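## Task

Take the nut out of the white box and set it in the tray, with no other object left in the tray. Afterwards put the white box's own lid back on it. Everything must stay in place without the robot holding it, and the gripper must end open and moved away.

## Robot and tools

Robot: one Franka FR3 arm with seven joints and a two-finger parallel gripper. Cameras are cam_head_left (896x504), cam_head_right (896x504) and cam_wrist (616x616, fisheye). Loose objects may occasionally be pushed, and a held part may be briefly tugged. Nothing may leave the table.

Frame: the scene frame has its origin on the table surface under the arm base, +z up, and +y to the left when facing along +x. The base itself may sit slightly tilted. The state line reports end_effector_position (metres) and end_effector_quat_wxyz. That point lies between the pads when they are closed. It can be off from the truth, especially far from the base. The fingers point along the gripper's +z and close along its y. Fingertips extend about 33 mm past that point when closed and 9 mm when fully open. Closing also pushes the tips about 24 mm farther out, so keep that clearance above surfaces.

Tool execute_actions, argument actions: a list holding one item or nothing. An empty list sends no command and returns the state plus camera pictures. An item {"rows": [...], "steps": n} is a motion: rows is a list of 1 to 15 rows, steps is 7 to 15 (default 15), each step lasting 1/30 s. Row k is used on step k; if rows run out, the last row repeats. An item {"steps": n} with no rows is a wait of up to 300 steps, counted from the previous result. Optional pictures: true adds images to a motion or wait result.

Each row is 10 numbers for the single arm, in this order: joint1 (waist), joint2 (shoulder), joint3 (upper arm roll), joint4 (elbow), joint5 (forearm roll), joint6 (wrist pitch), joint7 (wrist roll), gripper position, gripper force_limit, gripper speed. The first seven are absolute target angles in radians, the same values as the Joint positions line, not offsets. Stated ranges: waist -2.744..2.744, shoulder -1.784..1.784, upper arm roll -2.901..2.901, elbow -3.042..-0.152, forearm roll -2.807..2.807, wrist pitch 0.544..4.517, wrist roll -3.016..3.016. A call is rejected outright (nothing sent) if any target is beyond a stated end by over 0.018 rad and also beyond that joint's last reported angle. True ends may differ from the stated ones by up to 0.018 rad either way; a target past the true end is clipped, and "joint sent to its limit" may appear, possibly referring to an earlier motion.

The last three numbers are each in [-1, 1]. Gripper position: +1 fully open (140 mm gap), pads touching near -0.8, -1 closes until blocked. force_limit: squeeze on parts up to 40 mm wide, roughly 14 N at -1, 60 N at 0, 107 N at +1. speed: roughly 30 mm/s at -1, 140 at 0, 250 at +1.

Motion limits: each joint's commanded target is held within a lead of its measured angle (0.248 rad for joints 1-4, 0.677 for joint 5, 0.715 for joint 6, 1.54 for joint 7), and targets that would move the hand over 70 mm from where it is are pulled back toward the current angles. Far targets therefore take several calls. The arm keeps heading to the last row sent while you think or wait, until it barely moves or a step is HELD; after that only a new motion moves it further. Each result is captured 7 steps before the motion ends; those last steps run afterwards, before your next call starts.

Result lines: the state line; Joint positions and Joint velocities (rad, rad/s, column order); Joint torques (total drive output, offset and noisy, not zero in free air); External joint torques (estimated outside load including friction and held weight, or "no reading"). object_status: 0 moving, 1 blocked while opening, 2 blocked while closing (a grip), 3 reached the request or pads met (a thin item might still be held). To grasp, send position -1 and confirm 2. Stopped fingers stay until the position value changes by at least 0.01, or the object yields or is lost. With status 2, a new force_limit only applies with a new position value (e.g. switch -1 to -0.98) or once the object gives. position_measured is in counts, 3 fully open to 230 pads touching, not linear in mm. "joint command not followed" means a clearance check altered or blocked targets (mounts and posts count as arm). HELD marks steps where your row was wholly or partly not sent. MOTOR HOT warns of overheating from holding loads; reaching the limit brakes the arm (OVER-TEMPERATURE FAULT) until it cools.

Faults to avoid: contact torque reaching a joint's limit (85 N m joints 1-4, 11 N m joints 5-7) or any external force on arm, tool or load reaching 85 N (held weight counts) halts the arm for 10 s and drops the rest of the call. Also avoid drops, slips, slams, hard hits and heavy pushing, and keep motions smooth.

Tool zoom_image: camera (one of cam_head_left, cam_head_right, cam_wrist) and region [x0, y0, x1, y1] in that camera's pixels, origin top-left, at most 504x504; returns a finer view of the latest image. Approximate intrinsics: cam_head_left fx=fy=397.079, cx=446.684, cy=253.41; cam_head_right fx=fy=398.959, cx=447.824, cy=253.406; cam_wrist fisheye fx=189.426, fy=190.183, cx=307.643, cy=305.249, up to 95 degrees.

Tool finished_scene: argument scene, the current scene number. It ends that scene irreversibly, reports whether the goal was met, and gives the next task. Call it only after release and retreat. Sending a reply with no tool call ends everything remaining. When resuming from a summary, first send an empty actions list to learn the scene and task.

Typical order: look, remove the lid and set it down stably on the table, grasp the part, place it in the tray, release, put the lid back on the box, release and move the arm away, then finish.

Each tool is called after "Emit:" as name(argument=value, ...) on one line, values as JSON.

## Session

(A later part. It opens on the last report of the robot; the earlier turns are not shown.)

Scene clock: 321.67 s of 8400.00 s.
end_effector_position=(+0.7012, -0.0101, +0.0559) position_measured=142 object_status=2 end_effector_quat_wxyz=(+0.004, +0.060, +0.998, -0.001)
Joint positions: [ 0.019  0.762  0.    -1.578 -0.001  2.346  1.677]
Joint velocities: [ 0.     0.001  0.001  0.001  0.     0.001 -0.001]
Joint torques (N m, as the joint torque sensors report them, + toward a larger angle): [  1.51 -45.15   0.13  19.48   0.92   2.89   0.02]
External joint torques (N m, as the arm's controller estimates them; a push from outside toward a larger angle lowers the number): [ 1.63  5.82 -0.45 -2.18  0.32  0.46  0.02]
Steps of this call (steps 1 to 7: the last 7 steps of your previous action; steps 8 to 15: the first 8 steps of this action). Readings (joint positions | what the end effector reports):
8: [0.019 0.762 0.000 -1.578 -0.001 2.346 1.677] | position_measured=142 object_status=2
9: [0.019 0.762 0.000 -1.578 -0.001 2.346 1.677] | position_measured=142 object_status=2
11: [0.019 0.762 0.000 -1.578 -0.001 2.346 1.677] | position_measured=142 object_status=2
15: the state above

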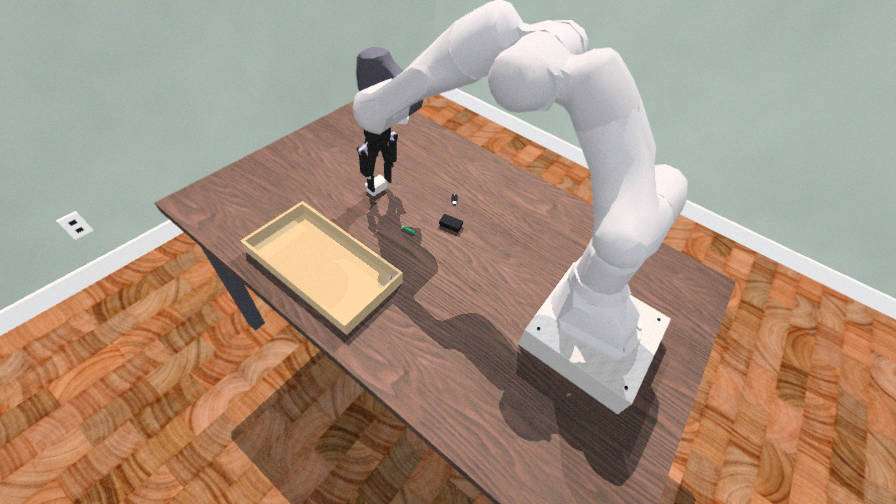

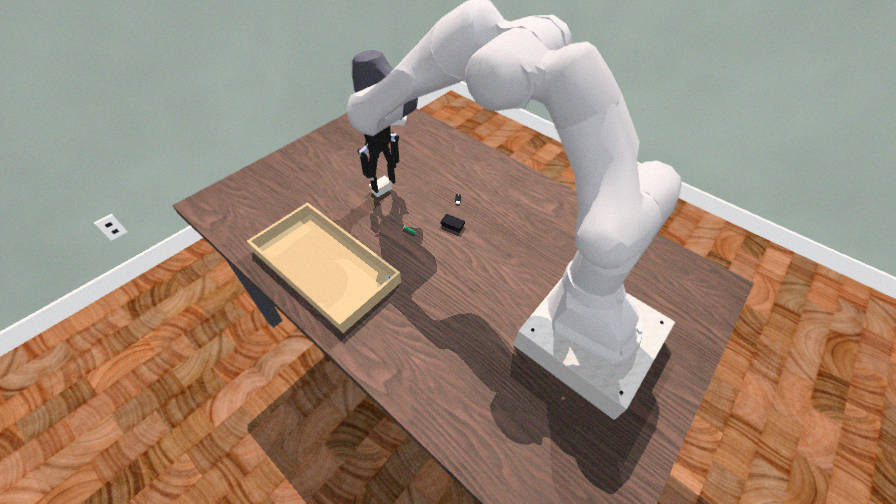

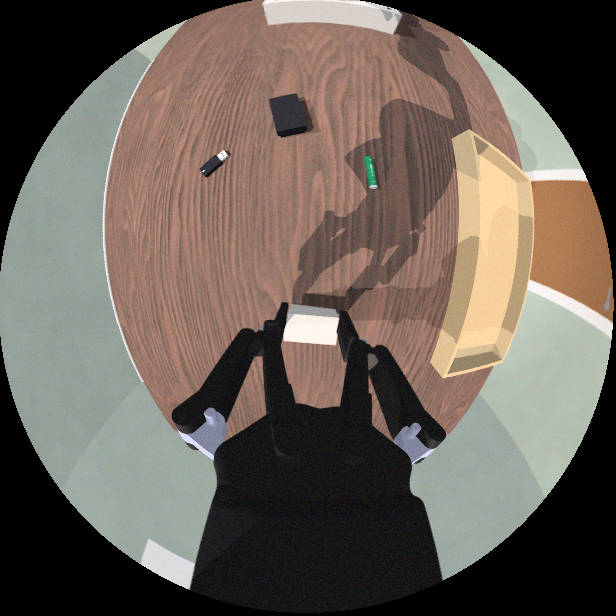

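Emit:
execute_actions(actions=[{"rows":[[0.021,0.752,0,-1.582,0,2.334,1.68,-1,-0.2,-0.3]],"steps":15}])

Emit:
execute_actions(actions=[{"rows":[[0.021,0.735,0,-1.582,0,2.318,1.68,-1,-0.2,-0.3]],"steps":15}], pictures=true)

Emit:
zoom_image(camera="cam_wrist", region=[260,280,370,360])

Emit:
zoom_image(camera="cam_head_left", region=[355,165,405,205])

Emit:
zoom_image(camera="cam_head_right", region=[360,165,410,205])

Scene clock: 322.27 s of 8400.00 s.
end_effector_position=(+0.7010, -0.0101, +0.0605) position_measured=142 object_status=2 end_effector_quat_wxyz=(+0.004, +0.060, +0.998, -0.001)
Joint positions: [ 0.019  0.753  0.    -1.58  -0.001  2.339  1.677]
Joint velocities: [ 0.001 -0.003  0.    -0.001  0.001 -0.012 -0.   ]
Joint torques (N m, as the joint torque sensors report them, + toward a larger angle): [  1.65 -51.52  -0.08  18.42   0.93   2.01   0.06]
External joint torques (N m, as the arm's controller estimates them; a push from outside toward a larger angle lowers the number): [ 1.63 -0.91 -0.76 -3.13  0.34 -0.39  0.06]
Steps of this call (steps 1 to 7: the last 7 steps of your previous action; steps 8 to 10: the robot went on to your last target; steps 11 to 18: the first 8 steps of this action). Readings (joint positions | what the end effector reports):
11: [0.019 0.761 0.000 -1.579 -0.001 2.345 1.677] | position_measured=142 object_status=2
12: [0.019 0.759 0.000 -1.579 -0.001 2.343 1.677] | position_measured=142 object_status=2
14: [0.019 0.755 0.000 -1.580 -0.001 2.341 1.677] | position_measured=142 object_status=2
18: the state above

Scene clock: 322.77 s of 8400.00 s.
end_effector_position=(+0.7013, -0.0100, +0.0706) position_measured=142 object_status=2 end_effector_quat_wxyz=(+0.004, +0.060, +0.998, -0.001)
Joint positions: [ 0.019  0.735  0.    -1.582 -0.001  2.324  1.677]
Joint velocities: [ 0.001 -0.009  0.001 -0.001 -0.001 -0.02   0.002]
Joint torques (N m, as the joint torque sensors report them, + toward a larger angle): [  2.3  -49.89   0.05  20.8    0.91   1.9    0.09]
External joint torques (N m, as the arm's controller estimates them; a push from outside toward a larger angle lowers the number): [ 2.45 -0.28 -0.47 -0.43  0.32 -0.44  0.09]
Steps of this call (steps 1 to 7: the last 7 steps of your previous action; steps 8 to 15: the first 8 steps of this action). Readings (joint positions | what the end effector reports):
8: [0.019 0.752 0.000 -1.581 -0.001 2.334 1.677] | position_measured=142 object_status=2
9: [0.019 0.748 0.000 -1.582 -0.001 2.331 1.677] | position_measured=142 object_status=2
11: [0.019 0.741 0.000 -1.582 -0.001 2.328 1.677] | position_measured=142 object_status=2
15: the state above

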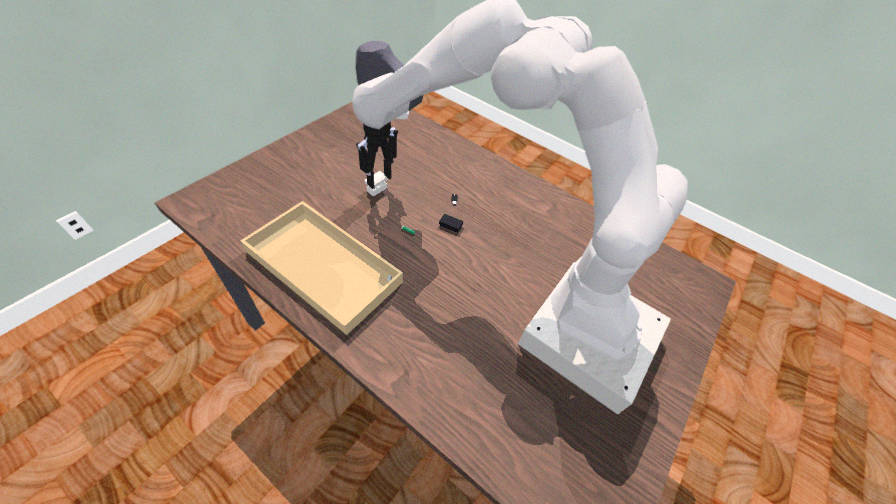

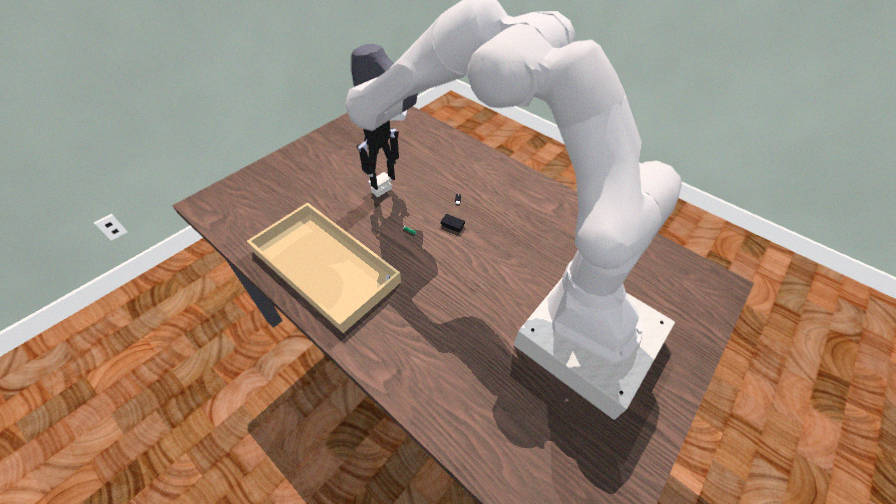

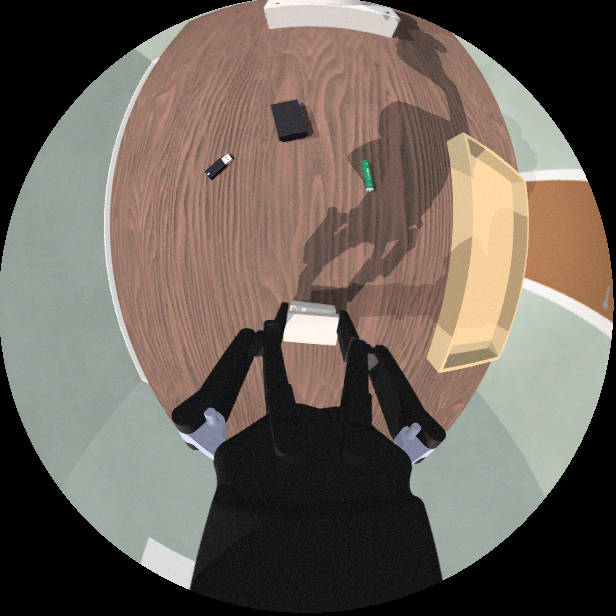

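Region (260, 280, 370, 360) of cam_wrist's 616x616 image, scaled by 4.582, with more detail than that image has; it fills the top 367 rows of this view, and the rest is white.

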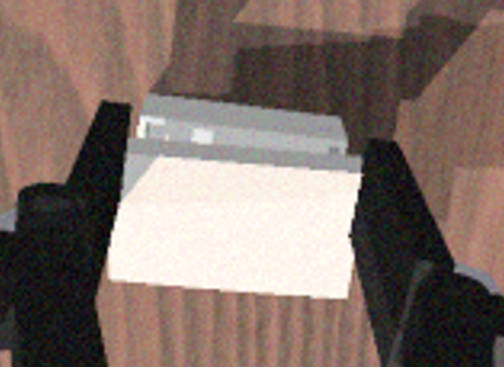

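Region (355, 165, 405, 205) of cam_head_left's 896x504 image, scaled by 10.080, with more detail than that image has; it fills the top 403 rows of this view, and the rest is white.

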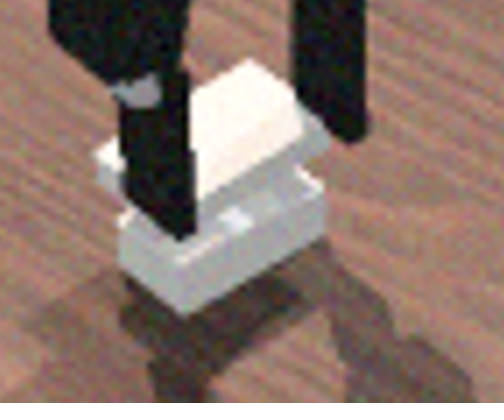

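Region (360, 165, 410, 205) of cam_head_right's 896x504 image, scaled by 10.080, with more detail than that image has; it fills the top 403 rows of this view, and the rest is white.

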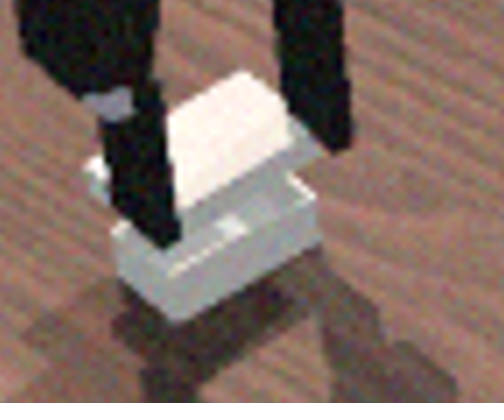

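Emit:
execute_actions(actions=[{"rows":[[0.021,0.74,0,-1.588,0,2.325,1.72,-1,-0.2,-0.3]],"steps":15}])

Emit:
execute_actions(actions=[{"rows":[[0.021,0.748,0,-1.588,0,2.333,1.72,-1,-0.2,-0.3]],"steps":15}])

Emit:
execute_actions(actions=[{"rows":[[0.021,0.748,0,-1.588,0,2.333,1.72,-1,-0.2,-0.3]],"steps":12}], pictures=true)

Emit:
zoom_image(camera="cam_wrist", region=[260,280,370,360])

Emit:
zoom_image(camera="cam_head_left", region=[355,165,405,205])

Scene clock: 323.67 s of 8400.00 s.
end_effector_position=(+0.6971, -0.0100, +0.0661) position_measured=142 object_status=2 end_effector_quat_wxyz=(-0.001, +0.071, +0.997, -0.002)
Joint positions: [ 0.019  0.739  0.    -1.586 -0.001  2.322  1.7  ]
Joint velocities: [ 0.001  0.004  0.001 -0.004  0.001  0.001  0.055]
Joint torques (N m, as the joint torque sensors report them, + toward a larger angle): [  1.75 -49.26   0.24  20.34   0.87   2.83   0.1 ]
External joint torques (N m, as the arm's controller estimates them; a push from outside toward a larger angle lowers the number): [ 1.79  1.86 -0.39 -1.72  0.26  0.39  0.1 ]
Steps of this call (steps 1 to 7: the last 7 steps of your previous action; steps 8 to 15: the robot went on to your last target; steps 16 to 19: nothing new was sent; steps 20 to 27: the first 8 steps of this action). Readings (joint positions | what the end effector reports):
20: [0.019 0.735 0.000 -1.582 -0.001 2.321 1.680] | position_measured=142 object_status=2
21: [0.019 0.736 0.000 -1.583 -0.001 2.321 1.684] | position_measured=142 object_status=2
23: [0.019 0.737 0.000 -1.585 -0.001 2.322 1.690] | position_measured=142 object_status=2
27: the state above

Scene clock: 324.17 s of 8400.00 s.
end_effector_position=(+0.6962, -0.0100, +0.0608) position_measured=142 object_status=2 end_effector_quat_wxyz=(-0.002, +0.078, +0.997, -0.002)
Joint positions: [ 0.019  0.747  0.    -1.587 -0.001  2.329  1.713]
Joint velocities: [-0.001  0.003  0.001 -0.     0.     0.009  0.01 ]
Joint torques (N m, as the joint torque sensors report them, + toward a larger angle): [  1.66 -49.42  -0.01  19.93   0.92   2.8    0.01]
External joint torques (N m, as the arm's controller estimates them; a push from outside toward a larger angle lowers the number): [ 1.76  2.08 -0.61 -2.22  0.31  0.35  0.01]
Steps of this call (steps 1 to 7: the last 7 steps of your previous action; steps 8 to 15: the first 8 steps of this action). Readings (joint positions | what the end effector reports):
8: [0.019 0.740 0.000 -1.586 -0.001 2.324 1.710] | position_measured=142 object_status=2
9: [0.019 0.741 0.000 -1.586 -0.001 2.325 1.710] | position_measured=142 object_status=2
11: [0.019 0.744 0.000 -1.586 -0.001 2.327 1.712] | position_measured=142 object_status=2
15: the state above

Scene clock: 324.57 s of 8400.00 s.
end_effector_position=(+0.6967, -0.0100, +0.0610) position_measured=142 object_status=2 end_effector_quat_wxyz=(-0.001, +0.079, +0.997, -0.002)
Joint positions: [ 0.019  0.747  0.    -1.587 -0.001  2.33   1.716]
Joint velocities: [ 0.001  0.001  0.001 -0.     0.001  0.001  0.003]
Joint torques (N m, as the joint torque sensors report them, + toward a larger angle): [  2.1  -49.3   -0.39  19.65   0.91   2.79   0.07]
External joint torques (N m, as the arm's controller estimates them; a push from outside toward a larger angle lowers the number): [ 2.23  1.5  -0.95 -2.08  0.31  0.4   0.07]
Steps of this call (steps 1 to 7: the last 7 steps of your previous action; steps 8 to 12: the first 5 steps of this action). Readings (joint positions | what the end effector reports):
8: [0.019 0.747 0.000 -1.587 -0.001 2.330 1.715] | position_measured=142 object_status=2
9: [0.019 0.747 0.000 -1.587 -0.001 2.330 1.715] | position_measured=142 object_status=2
11: [0.019 0.747 0.000 -1.587 -0.001 2.330 1.716] | position_measured=142 object_status=2
12: the state above

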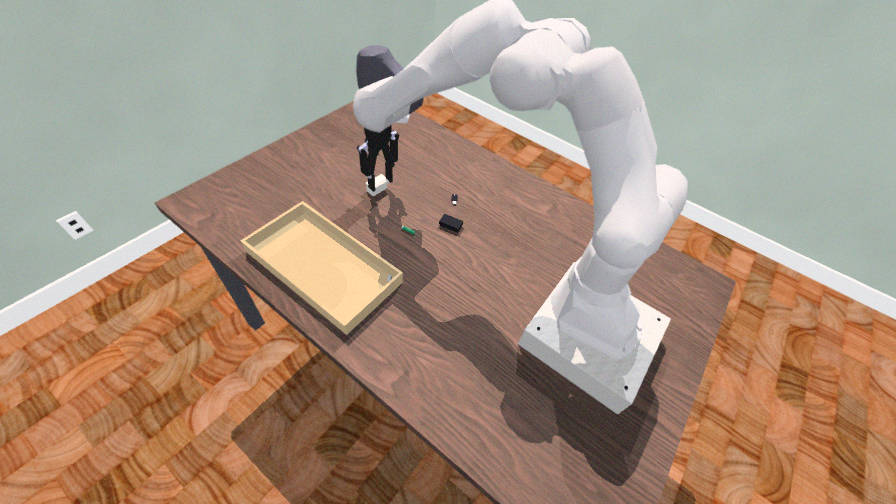

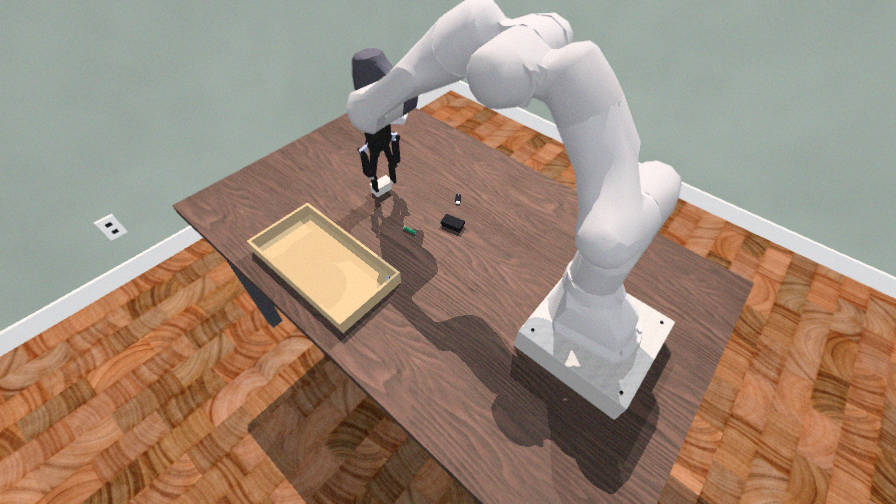

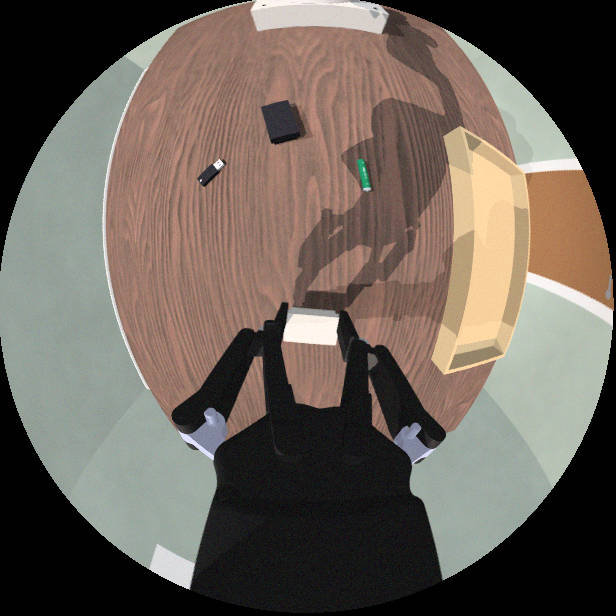

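Region (260, 280, 370, 360) of cam_wrist's 616x616 image, scaled by 4.582, with more detail than that image has; it fills the top 367 rows of this view, and the rest is white.

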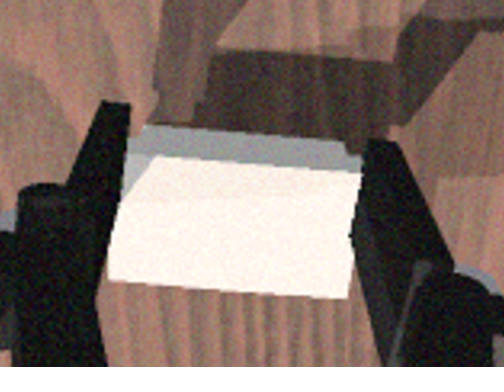

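Region (355, 165, 405, 205) of cam_head_left's 896x504 image, scaled by 10.080, with more detail than that image has; it fills the top 403 rows of this view, and the rest is white.

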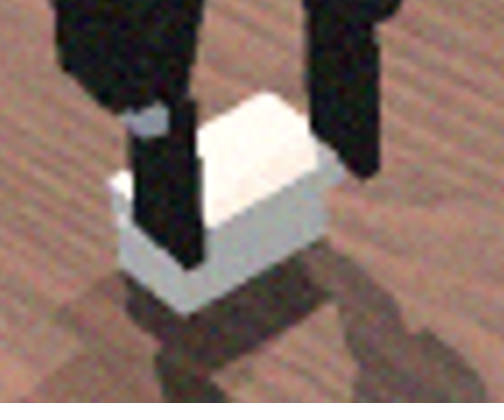

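Emit:
execute_actions(actions=[{"rows":[[0.021,0.752,0,-1.588,0,2.336,1.72,-1,-0.2,-0.3],[0.021,0.756,0,-1.588,0,2.339,1.72,-1,-0.2,-0.3],[0.021,0.76,0,-1.588,0,2.342,1.72,-1,-0.2,-0.3],[0.021,0.764,0,-1.588,0,2.345,1.72,-1,-0.2,-0.3]],"steps":15}])

Emit:
execute_actions(actions=[{"rows":[[0.021,0.764,0,-1.588,0,2.345,1.72,-1,-0.2,-0.3]],"steps":12}], pictures=true)

Emit:
zoom_image(camera="cam_wrist", region=[260,280,370,360])

Emit:
zoom_image(camera="cam_head_left", region=[355,165,405,205])

Scene clock: 325.23 s of 8400.00 s.
end_effector_position=(+0.6970, -0.0099, +0.0558) position_measured=142 object_status=2 end_effector_quat_wxyz=(-0.000, +0.079, +0.997, -0.002)
Joint positions: [ 0.019  0.756  0.    -1.586 -0.001  2.34   1.717]
Joint velocities: [ 0.001  0.007 -0.001  0.    -0.002  0.015 -0.001]
Joint torques (N m, as the joint torque sensors report them, + toward a larger angle): [  1.88 -44.47   0.29  19.08   0.88   2.81   0.11]
External joint torques (N m, as the arm's controller estimates them; a push from outside toward a larger angle lowers the number): [ 1.9   7.29 -0.36 -3.24  0.28  0.14  0.11]
Steps of this call (steps 1 to 7: the last 7 steps of your previous action; steps 8 to 12: the robot went on to your last target; steps 13 to 20: the first 8 steps of this action). Readings (joint positions | what the end effector reports):
13: [0.019 0.747 0.000 -1.587 -0.001 2.331 1.716] | position_measured=142 object_status=2
14: [0.019 0.748 0.000 -1.587 -0.001 2.332 1.717] | position_measured=142 object_status=2
16: [0.019 0.753 0.000 -1.587 -0.001 2.335 1.717] | position_measured=142 object_status=2
20: the state above

Scene clock: 325.63 s of 8400.00 s.
end_effector_position=(+0.6979, -0.0099, +0.0559) position_measured=142 object_status=2 end_effector_quat_wxyz=(+0.001, +0.079, +0.997, -0.002)
Joint positions: [ 0.019  0.756  0.    -1.586 -0.001  2.343  1.717]
Joint velocities: [ 0.    -0.     0.001 -0.001  0.001  0.001 -0.001]
Joint torques (N m, as the joint torque sensors report them, + toward a larger angle): [  1.85 -45.47   0.18  18.62   0.95   2.83   0.1 ]
External joint torques (N m, as the arm's controller estimates them; a push from outside toward a larger angle lowers the number): [ 1.8   5.59 -0.52 -3.1   0.35  0.41  0.1 ]
Steps of this call (steps 1 to 7: the last 7 steps of your previous action; steps 8 to 12: the first 5 steps of this action). Readings (joint positions | what the end effector reports):
8: [0.019 0.756 0.000 -1.586 -0.001 2.342 1.717] | position_measured=142 object_status=2
9: [0.019 0.756 0.000 -1.586 -0.001 2.343 1.717] | position_measured=142 object_status=2
11: [0.019 0.756 0.000 -1.586 -0.001 2.343 1.717] | position_measured=142 object_status=2
12: the state above

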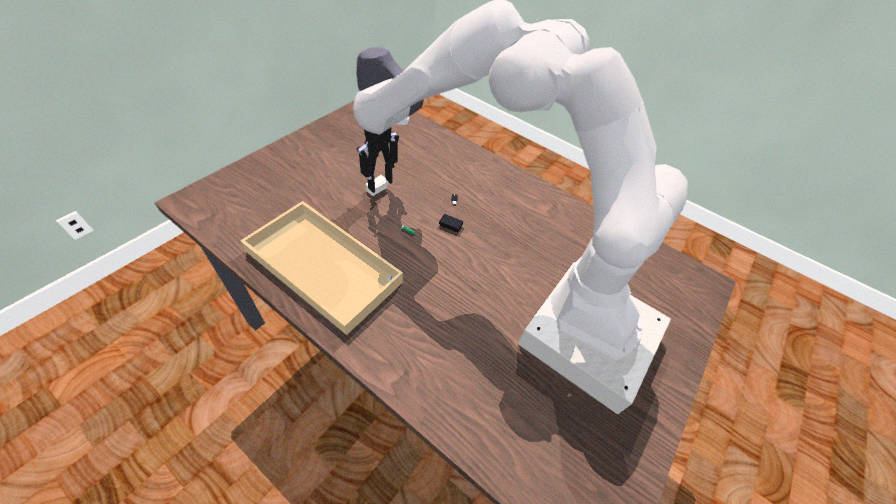

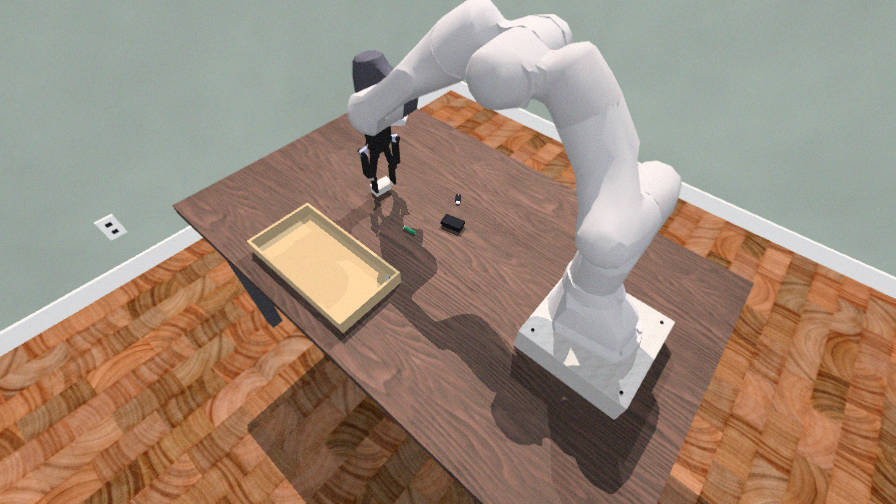

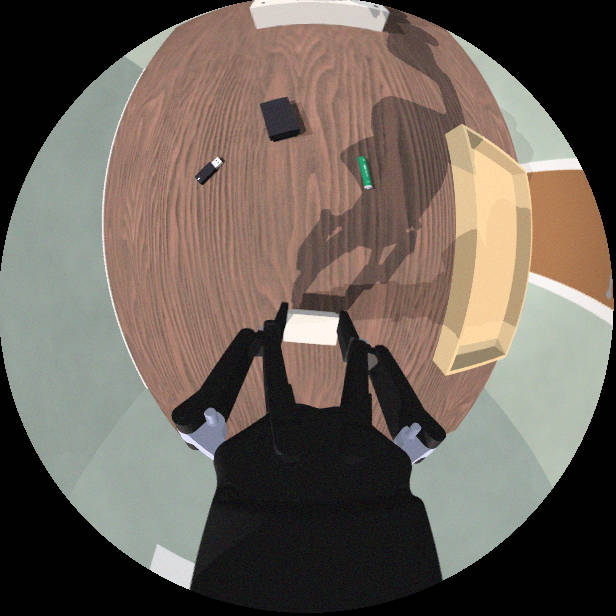

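Region (260, 280, 370, 360) of cam_wrist's 616x616 image, scaled by 4.582, with more detail than that image has; it fills the top 367 rows of this view, and the rest is white.

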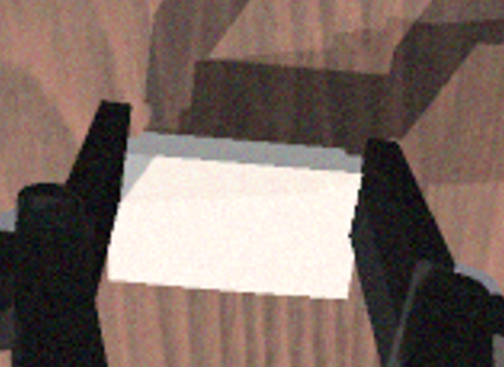

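Region (355, 165, 405, 205) of cam_head_left's 896x504 image, scaled by 10.080, with more detail than that image has; it fills the top 403 rows of this view, and the rest is white.

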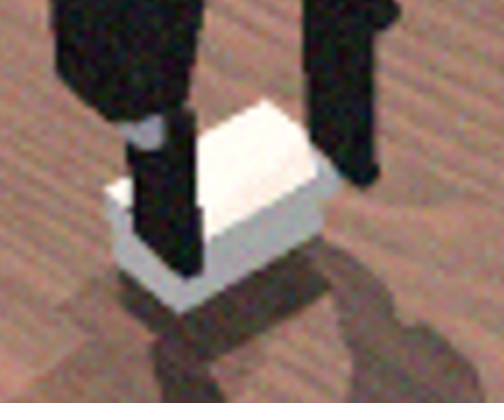

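Emit:
execute_actions(actions=[{"rows":[[0.021,0.735,0,-1.586,0,2.322,1.72,-1,-0.2,-0.3]],"steps":15}])

Emit:
execute_actions(actions=[{"rows":[[0.021,0.735,0,-1.586,0,2.322,1.72,-1,-0.2,-0.3]],"steps":15}], pictures=true)

Emit:
zoom_image(camera="cam_wrist", region=[270,285,350,325])

Emit:
zoom_image(camera="cam_head_left", region=[355,165,405,205])

Scene clock: 326.87 s of 8400.00 s.
end_effector_position=(+0.7005, -0.0099, +0.0693) position_measured=142 object_status=2 end_effector_quat_wxyz=(+0.005, +0.080, +0.997, -0.001)
Joint positions: [ 0.019  0.735  0.    -1.586 -0.001  2.329  1.717]
Joint velocities: [ 0.001 -0.007 -0.     0.    -0.001 -0.022  0.   ]
Joint torques (N m, as the joint torque sensors report them, + toward a larger angle): [  1.4  -49.46   0.    20.54   0.88   2.1    0.04]
External joint torques (N m, as the arm's controller estimates them; a push from outside toward a larger angle lowers the number): [ 1.57 -0.32 -0.52 -0.41  0.29 -0.21  0.04]
Steps of this call (steps 1 to 7: the last 7 steps of your previous action; steps 8 to 15: the robot went on to your last target; steps 16 to 29: nothing new was sent; steps 30 to 37: the first 8 steps of this action). Readings (joint positions | what the end effector reports):
30: [0.019 0.755 0.000 -1.587 -0.001 2.340 1.717] | position_measured=142 object_status=2
31: [0.019 0.751 0.000 -1.587 -0.001 2.337 1.717] | position_measured=142 object_status=2
33: [0.019 0.742 0.000 -1.587 -0.001 2.333 1.717] | position_measured=142 object_status=2
37: the state above

Scene clock: 327.37 s of 8400.00 s.
end_effector_position=(+0.6992, -0.0099, +0.0690) position_measured=142 object_status=2 end_effector_quat_wxyz=(+0.003, +0.080, +0.997, -0.001)
Joint positions: [ 0.019  0.735  0.    -1.586 -0.001  2.325  1.717]
Joint velocities: [ 0.001  0.    -0.001 -0.    -0.    -0.001 -0.002]
Joint torques (N m, as the joint torque sensors report them, + toward a larger angle): [  2.   -49.89  -0.13  21.04   0.93   2.11   0.09]
External joint torques (N m, as the arm's controller estimates them; a push from outside toward a larger angle lowers the number): [ 2.21  0.78 -0.61 -0.84  0.33 -0.31  0.09]
Steps of this call (steps 1 to 7: the last 7 steps of your previous action; steps 8 to 15: the first 8 steps of this action). Readings (joint positions | what the end effector reports):
8: [0.019 0.735 0.000 -1.586 -0.001 2.325 1.717] | position_measured=142 object_status=2
9: [0.019 0.735 0.000 -1.586 -0.001 2.325 1.717] | position_measured=142 object_status=2
11: [0.019 0.735 0.000 -1.586 -0.001 2.325 1.717] | position_measured=142 object_status=2
15: the state above

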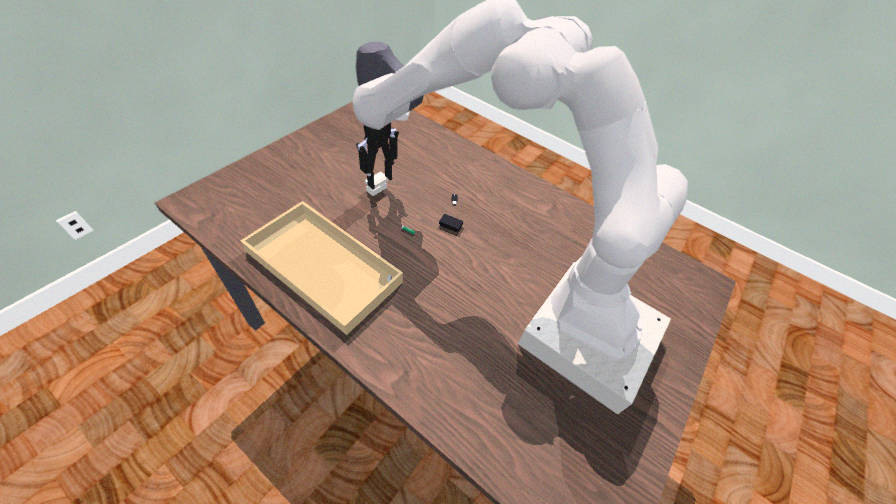

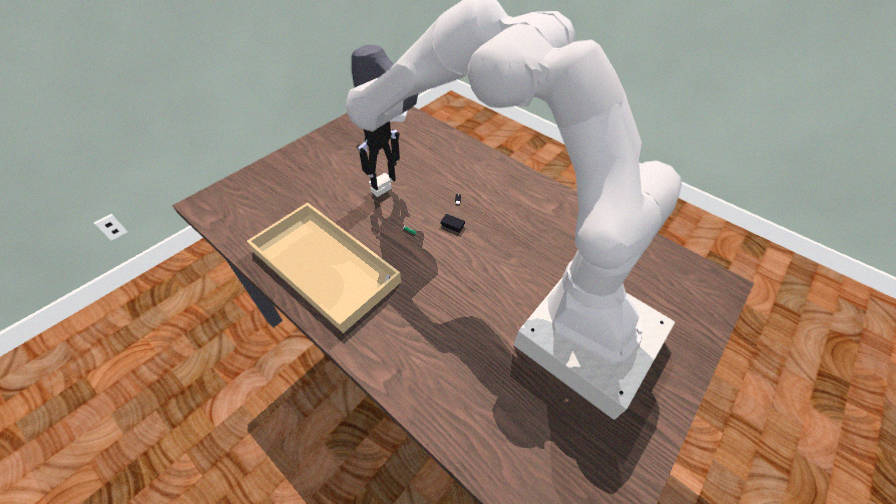

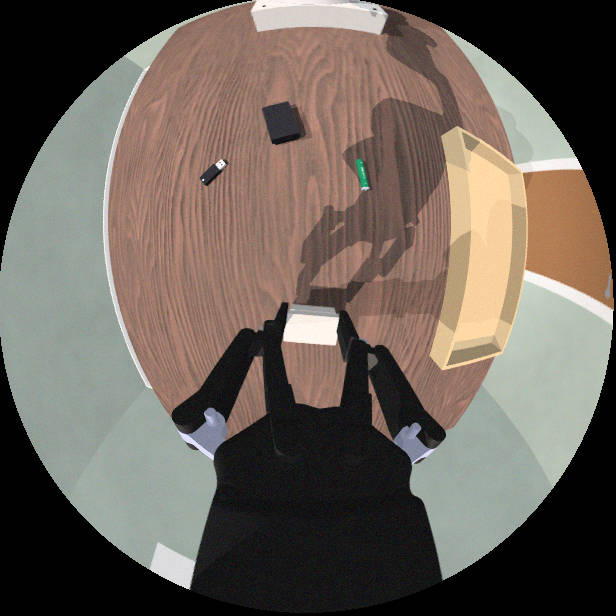

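Region (270, 285, 350, 325) of cam_wrist's 616x616 image, scaled by 6.300, with more detail than that image has.

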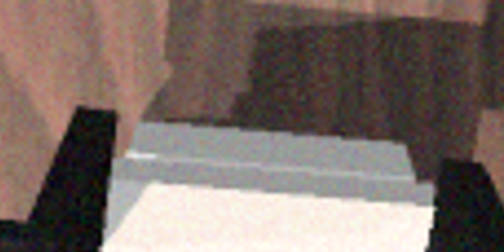

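Region (355, 165, 405, 205) of cam_head_left's 896x504 image, scaled by 10.080, with more detail than that image has; it fills the top 403 rows of this view, and the rest is white.

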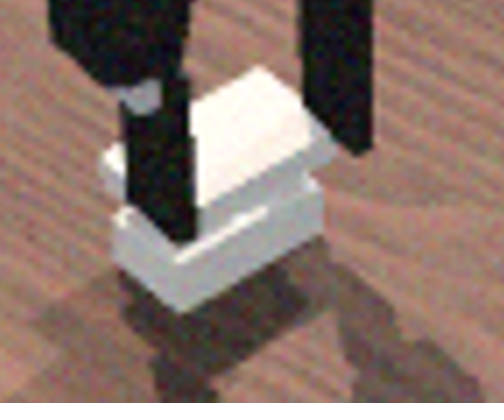

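Emit:
execute_actions(actions=[{"rows":[[0.021,0.739,0,-1.585,0,2.326,1.72,-1,-0.2,-0.3],[0.021,0.743,0,-1.585,0,2.33,1.72,-1,-0.2,-0.3],[0.021,0.747,0,-1.585,0,2.333,1.72,-1,-0.2,-0.3],[0.021,0.75,0,-1.585,0,2.335,1.72,-1,-0.2,-0.3]],"steps":15}])

Emit:
execute_actions(actions=[{"rows":[[0.021,0.753,0,-1.585,0,2.337,1.72,-1,-0.2,-0.3],[0.021,0.756,0,-1.585,0,2.339,1.72,-1,-0.2,-0.3],[0.021,0.759,0,-1.585,0,2.341,1.72,-1,-0.2,-0.3],[0.021,0.762,0,-1.585,0,2.343,1.72,-1,-0.2,-0.3]],"steps":15}])

Emit:
execute_actions(actions=[{"rows":[[0.021,0.762,0,-1.585,0,2.343,1.72,-1,-0.2,-0.3]],"steps":10}])

Scene clock: 328.30 s of 8400.00 s.
end_effector_position=(+0.6965, -0.0099, +0.0603) position_measured=142 object_status=2 end_effector_quat_wxyz=(-0.001, +0.080, +0.997, -0.002)
Joint positions: [ 0.019  0.748  0.    -1.586 -0.001  2.33   1.717]
Joint velocities: [-0.001  0.031 -0.     0.     0.001  0.012  0.   ]
Joint torques (N m, as the joint torque sensors report them, + toward a larger angle): [  1.82 -51.52  -0.56  21.36   0.92   2.86   0.03]
External joint torques (N m, as the arm's controller estimates them; a push from outside toward a larger angle lowers the number): [ 2.18  1.05 -0.97 -1.3   0.31  0.33  0.03]
Steps of this call (steps 1 to 7: the last 7 steps of your previous action; steps 8 to 15: the robot went on to your last target; steps 16 to 20: nothing new was sent; steps 21 to 28: the first 8 steps of this action). Readings (joint positions | what the end effector reports):
21: [0.019 0.735 0.000 -1.586 -0.001 2.324 1.717] | position_measured=142 object_status=2
22: [0.019 0.736 0.000 -1.586 -0.001 2.325 1.717] | position_measured=142 object_status=2
24: [0.019 0.740 0.000 -1.586 -0.001 2.327 1.717] | position_measured=142 object_status=2
28: the state above

Scene clock: 328.80 s of 8400.00 s.
end_effector_position=(+0.6971, -0.0099, +0.0560) position_measured=142 object_status=2 end_effector_quat_wxyz=(-0.000, +0.080, +0.997, -0.002)
Joint positions: [ 0.019  0.756  0.    -1.585 -0.001  2.339  1.717]
Joint velocities: [-0.     0.019 -0.001 -0.001  0.001  0.017 -0.   ]
Joint torques (N m, as the joint torque sensors report them, + toward a larger angle): [  2.74 -47.02  -0.16  21.19   0.92   2.75   0.09]
External joint torques (N m, as the arm's controller estimates them; a push from outside toward a larger angle lowers the number): [ 3.04  2.84 -0.61  0.28  0.34  0.44  0.09]
Steps of this call (steps 1 to 7: the last 7 steps of your previous action; steps 8 to 15: the first 8 steps of this action). Readings (joint positions | what the end effector reports):
8: [0.019 0.750 0.000 -1.586 -0.001 2.332 1.717] | position_measured=142 object_status=2
9: [0.019 0.750 0.000 -1.586 -0.001 2.333 1.717] | position_measured=142 object_status=2
11: [0.019 0.753 0.000 -1.586 -0.001 2.335 1.717] | position_measured=142 object_status=2
15: the state above

Scene clock: 329.13 s of 8400.00 s.
end_effector_position=(+0.6976, -0.0099, +0.0560) position_measured=142 object_status=2 end_effector_quat_wxyz=(+0.001, +0.080, +0.997, -0.002)
Joint positions: [ 0.019  0.757  0.    -1.585 -0.001  2.34   1.717]
Joint velocities: [-0.     0.    -0.    -0.    -0.     0.001 -0.002]
Joint torques (N m, as the joint torque sensors report them, + toward a larger angle): [  1.8  -47.65   0.32  20.74   0.99   2.88   0.11]
External joint torques (N m, as the arm's controller estimates them; a push from outside toward a larger angle lowers the number): [ 1.97  3.32 -0.22 -0.96  0.39  0.47  0.11]
Steps of this call (steps 1 to 7: the last 7 steps of your previous action; steps 8 to 10: the first 3 steps of this action). Readings (joint positions | what the end effector reports):
8: [0.019 0.757 0.000 -1.585 -0.001 2.340 1.717] | position_measured=142 object_status=2
9: [0.019 0.757 0.000 -1.585 -0.001 2.340 1.717] | position_measured=142 object_status=2
10: the state above

Emit:
execute_actions(actions=[{"rows":[[0.021,0.744,0,-1.583,0,2.338,1.72,-1,-0.2,-0.3]],"steps":15}])

Emit:
execute_actions(actions=[{"rows":[[0.021,0.746,0,-1.583,0,2.342,1.72,-1,-0.2,-0.3]],"steps":15}])

Emit:
execute_actions(actions=[{"rows":[[0.021,0.749,0,-1.583,0,2.345,1.72,-1,-0.2,-0.3],[0.021,0.752,0,-1.583,0,2.348,1.72,-1,-0.2,-0.3],[0.021,0.755,0,-1.583,0,2.351,1.72,-1,-0.2,-0.3],[0.021,0.758,0,-1.583,0,2.354,1.72,-1,-0.2,-0.3],[0.021,0.761,0,-1.583,0,2.357,1.72,-1,-0.2,-0.3],[0.021,0.764,0,-1.583,0,2.36,1.72,-1,-0.2,-0.3]],"steps":15}])

Emit:
execute_actions(actions=[{"rows":[[0.021,0.764,0,-1.583,0,2.36,1.72,-1,-0.2,-0.3]],"steps":10}])

Scene clock: 329.90 s of 8400.00 s.
end_effector_position=(+0.7020, -0.0099, +0.0646) position_measured=142 object_status=2 end_effector_quat_wxyz=(+0.007, +0.080, +0.997, -0.001)
Joint positions: [ 0.019  0.745  0.    -1.584 -0.001  2.34   1.717]
Joint velocities: [ 0.    -0.004 -0.001 -0.002 -0.     0.     0.001]
Joint torques (N m, as the joint torque sensors report them, + toward a larger angle): [  1.84 -50.57   0.6   21.24   0.88   2.21   0.03]
External joint torques (N m, as the arm's controller estimates them; a push from outside toward a larger angle lowers the number): [ 1.94 -0.62  0.03 -0.04  0.28 -0.14  0.03]
Steps of this call (steps 1 to 7: the last 7 steps of your previous action; steps 8 to 15: the robot went on to your last target; steps 16 to 23: the first 8 steps of this action). Readings (joint positions | what the end effector reports):
16: [0.019 0.756 0.000 -1.585 -0.001 2.340 1.717] | position_measured=142 object_status=2
17: [0.019 0.754 0.000 -1.585 -0.001 2.340 1.717] | position_measured=142 object_status=2
19: [0.019 0.749 0.000 -1.585 -0.001 2.340 1.717] | position_measured=142 object_status=2
23: the state above

Scene clock: 330.40 s of 8400.00 s.
end_effector_position=(+0.7020, -0.0099, +0.0646) position_measured=142 object_status=2 end_effector_quat_wxyz=(+0.007, +0.080, +0.997, -0.001)
Joint positions: [ 0.019  0.745  0.    -1.584 -0.001  2.34   1.717]
Joint velocities: [-0.001  0.    -0.     0.001 -0.001  0.001 -0.001]
Joint torques (N m, as the joint torque sensors report them, + toward a larger angle): [  1.49 -49.21   0.14  21.12   0.97   2.82   0.14]
External joint torques (N m, as the arm's controller estimates them; a push from outside toward a larger angle lowers the number): [ 1.71  1.71 -0.35 -0.76  0.37  0.37  0.14]
Steps of this call (steps 1 to 7: the last 7 steps of your previous action; steps 8 to 15: the first 8 steps of this action). Readings (joint positions | what the end effector reports):
8: [0.019 0.745 0.000 -1.584 -0.001 2.340 1.717] | position_measured=142 object_status=2
9: [0.019 0.745 0.000 -1.584 -0.001 2.340 1.717] | position_measured=142 object_status=2
11: [0.019 0.745 0.000 -1.584 -0.001 2.340 1.717] | position_measured=142 object_status=2
15: the state above

Scene clock: 330.90 s of 8400.00 s.
end_effector_position=(+0.7006, -0.0099, +0.0555) position_measured=142 object_status=2 end_effector_quat_wxyz=(+0.005, +0.080, +0.997, -0.001)
Joint positions: [ 0.019  0.759  0.    -1.584 -0.001  2.351  1.717]
Joint velocities: [-0.     0.    -0.     0.009  0.     0.026 -0.   ]
Joint torques (N m, as the joint torque sensors report them, + toward a larger angle): [  1.79 -47.56  -0.03  20.48   0.93   3.03   0.05]
External joint torques (N m, as the arm's controller estimates them; a push from outside toward a larger angle lowers the number): [ 1.97  9.78 -0.62 -5.28  0.27 -0.4   0.05]
Steps of this call (steps 1 to 7: the last 7 steps of your previous action; steps 8 to 15: the first 8 steps of this action). Readings (joint positions | what the end effector reports):
8: [0.019 0.745 0.000 -1.584 -0.001 2.340 1.717] | position_measured=142 object_status=2
9: [0.019 0.746 0.000 -1.584 -0.001 2.341 1.717] | position_measured=142 object_status=2
11: [0.019 0.749 0.000 -1.584 -0.001 2.344 1.717] | position_measured=142 object_status=2
15: the state above

Scene clock: 331.23 s of 8400.00 s.
end_effector_position=(+0.7025, -0.0098, +0.0558) position_measured=142 object_status=2 end_effector_quat_wxyz=(+0.008, +0.079, +0.997, -0.001)
Joint positions: [ 0.019  0.76   0.    -1.583 -0.001  2.357  1.717]
Joint velocities: [ 0.     0.001  0.    -0.001  0.     0.005 -0.   ]
Joint torques (N m, as the joint torque sensors report them, + toward a larger angle): [  1.78 -48.05  -0.56  20.63   0.89   2.86   0.05]
External joint torques (N m, as the arm's controller estimates them; a push from outside toward a larger angle lowers the number): [ 2.03  3.02 -1.04 -1.08  0.3   0.42  0.05]
Steps of this call (steps 1 to 7: the last 7 steps of your previous action; steps 8 to 10: the first 3 steps of this action). Readings (joint positions | what the end effector reports):
8: [0.019 0.760 0.000 -1.583 -0.001 2.357 1.717] | position_measured=142 object_status=2
9: [0.019 0.760 0.000 -1.583 -0.001 2.357 1.717] | position_measured=142 object_status=2
10: the state above


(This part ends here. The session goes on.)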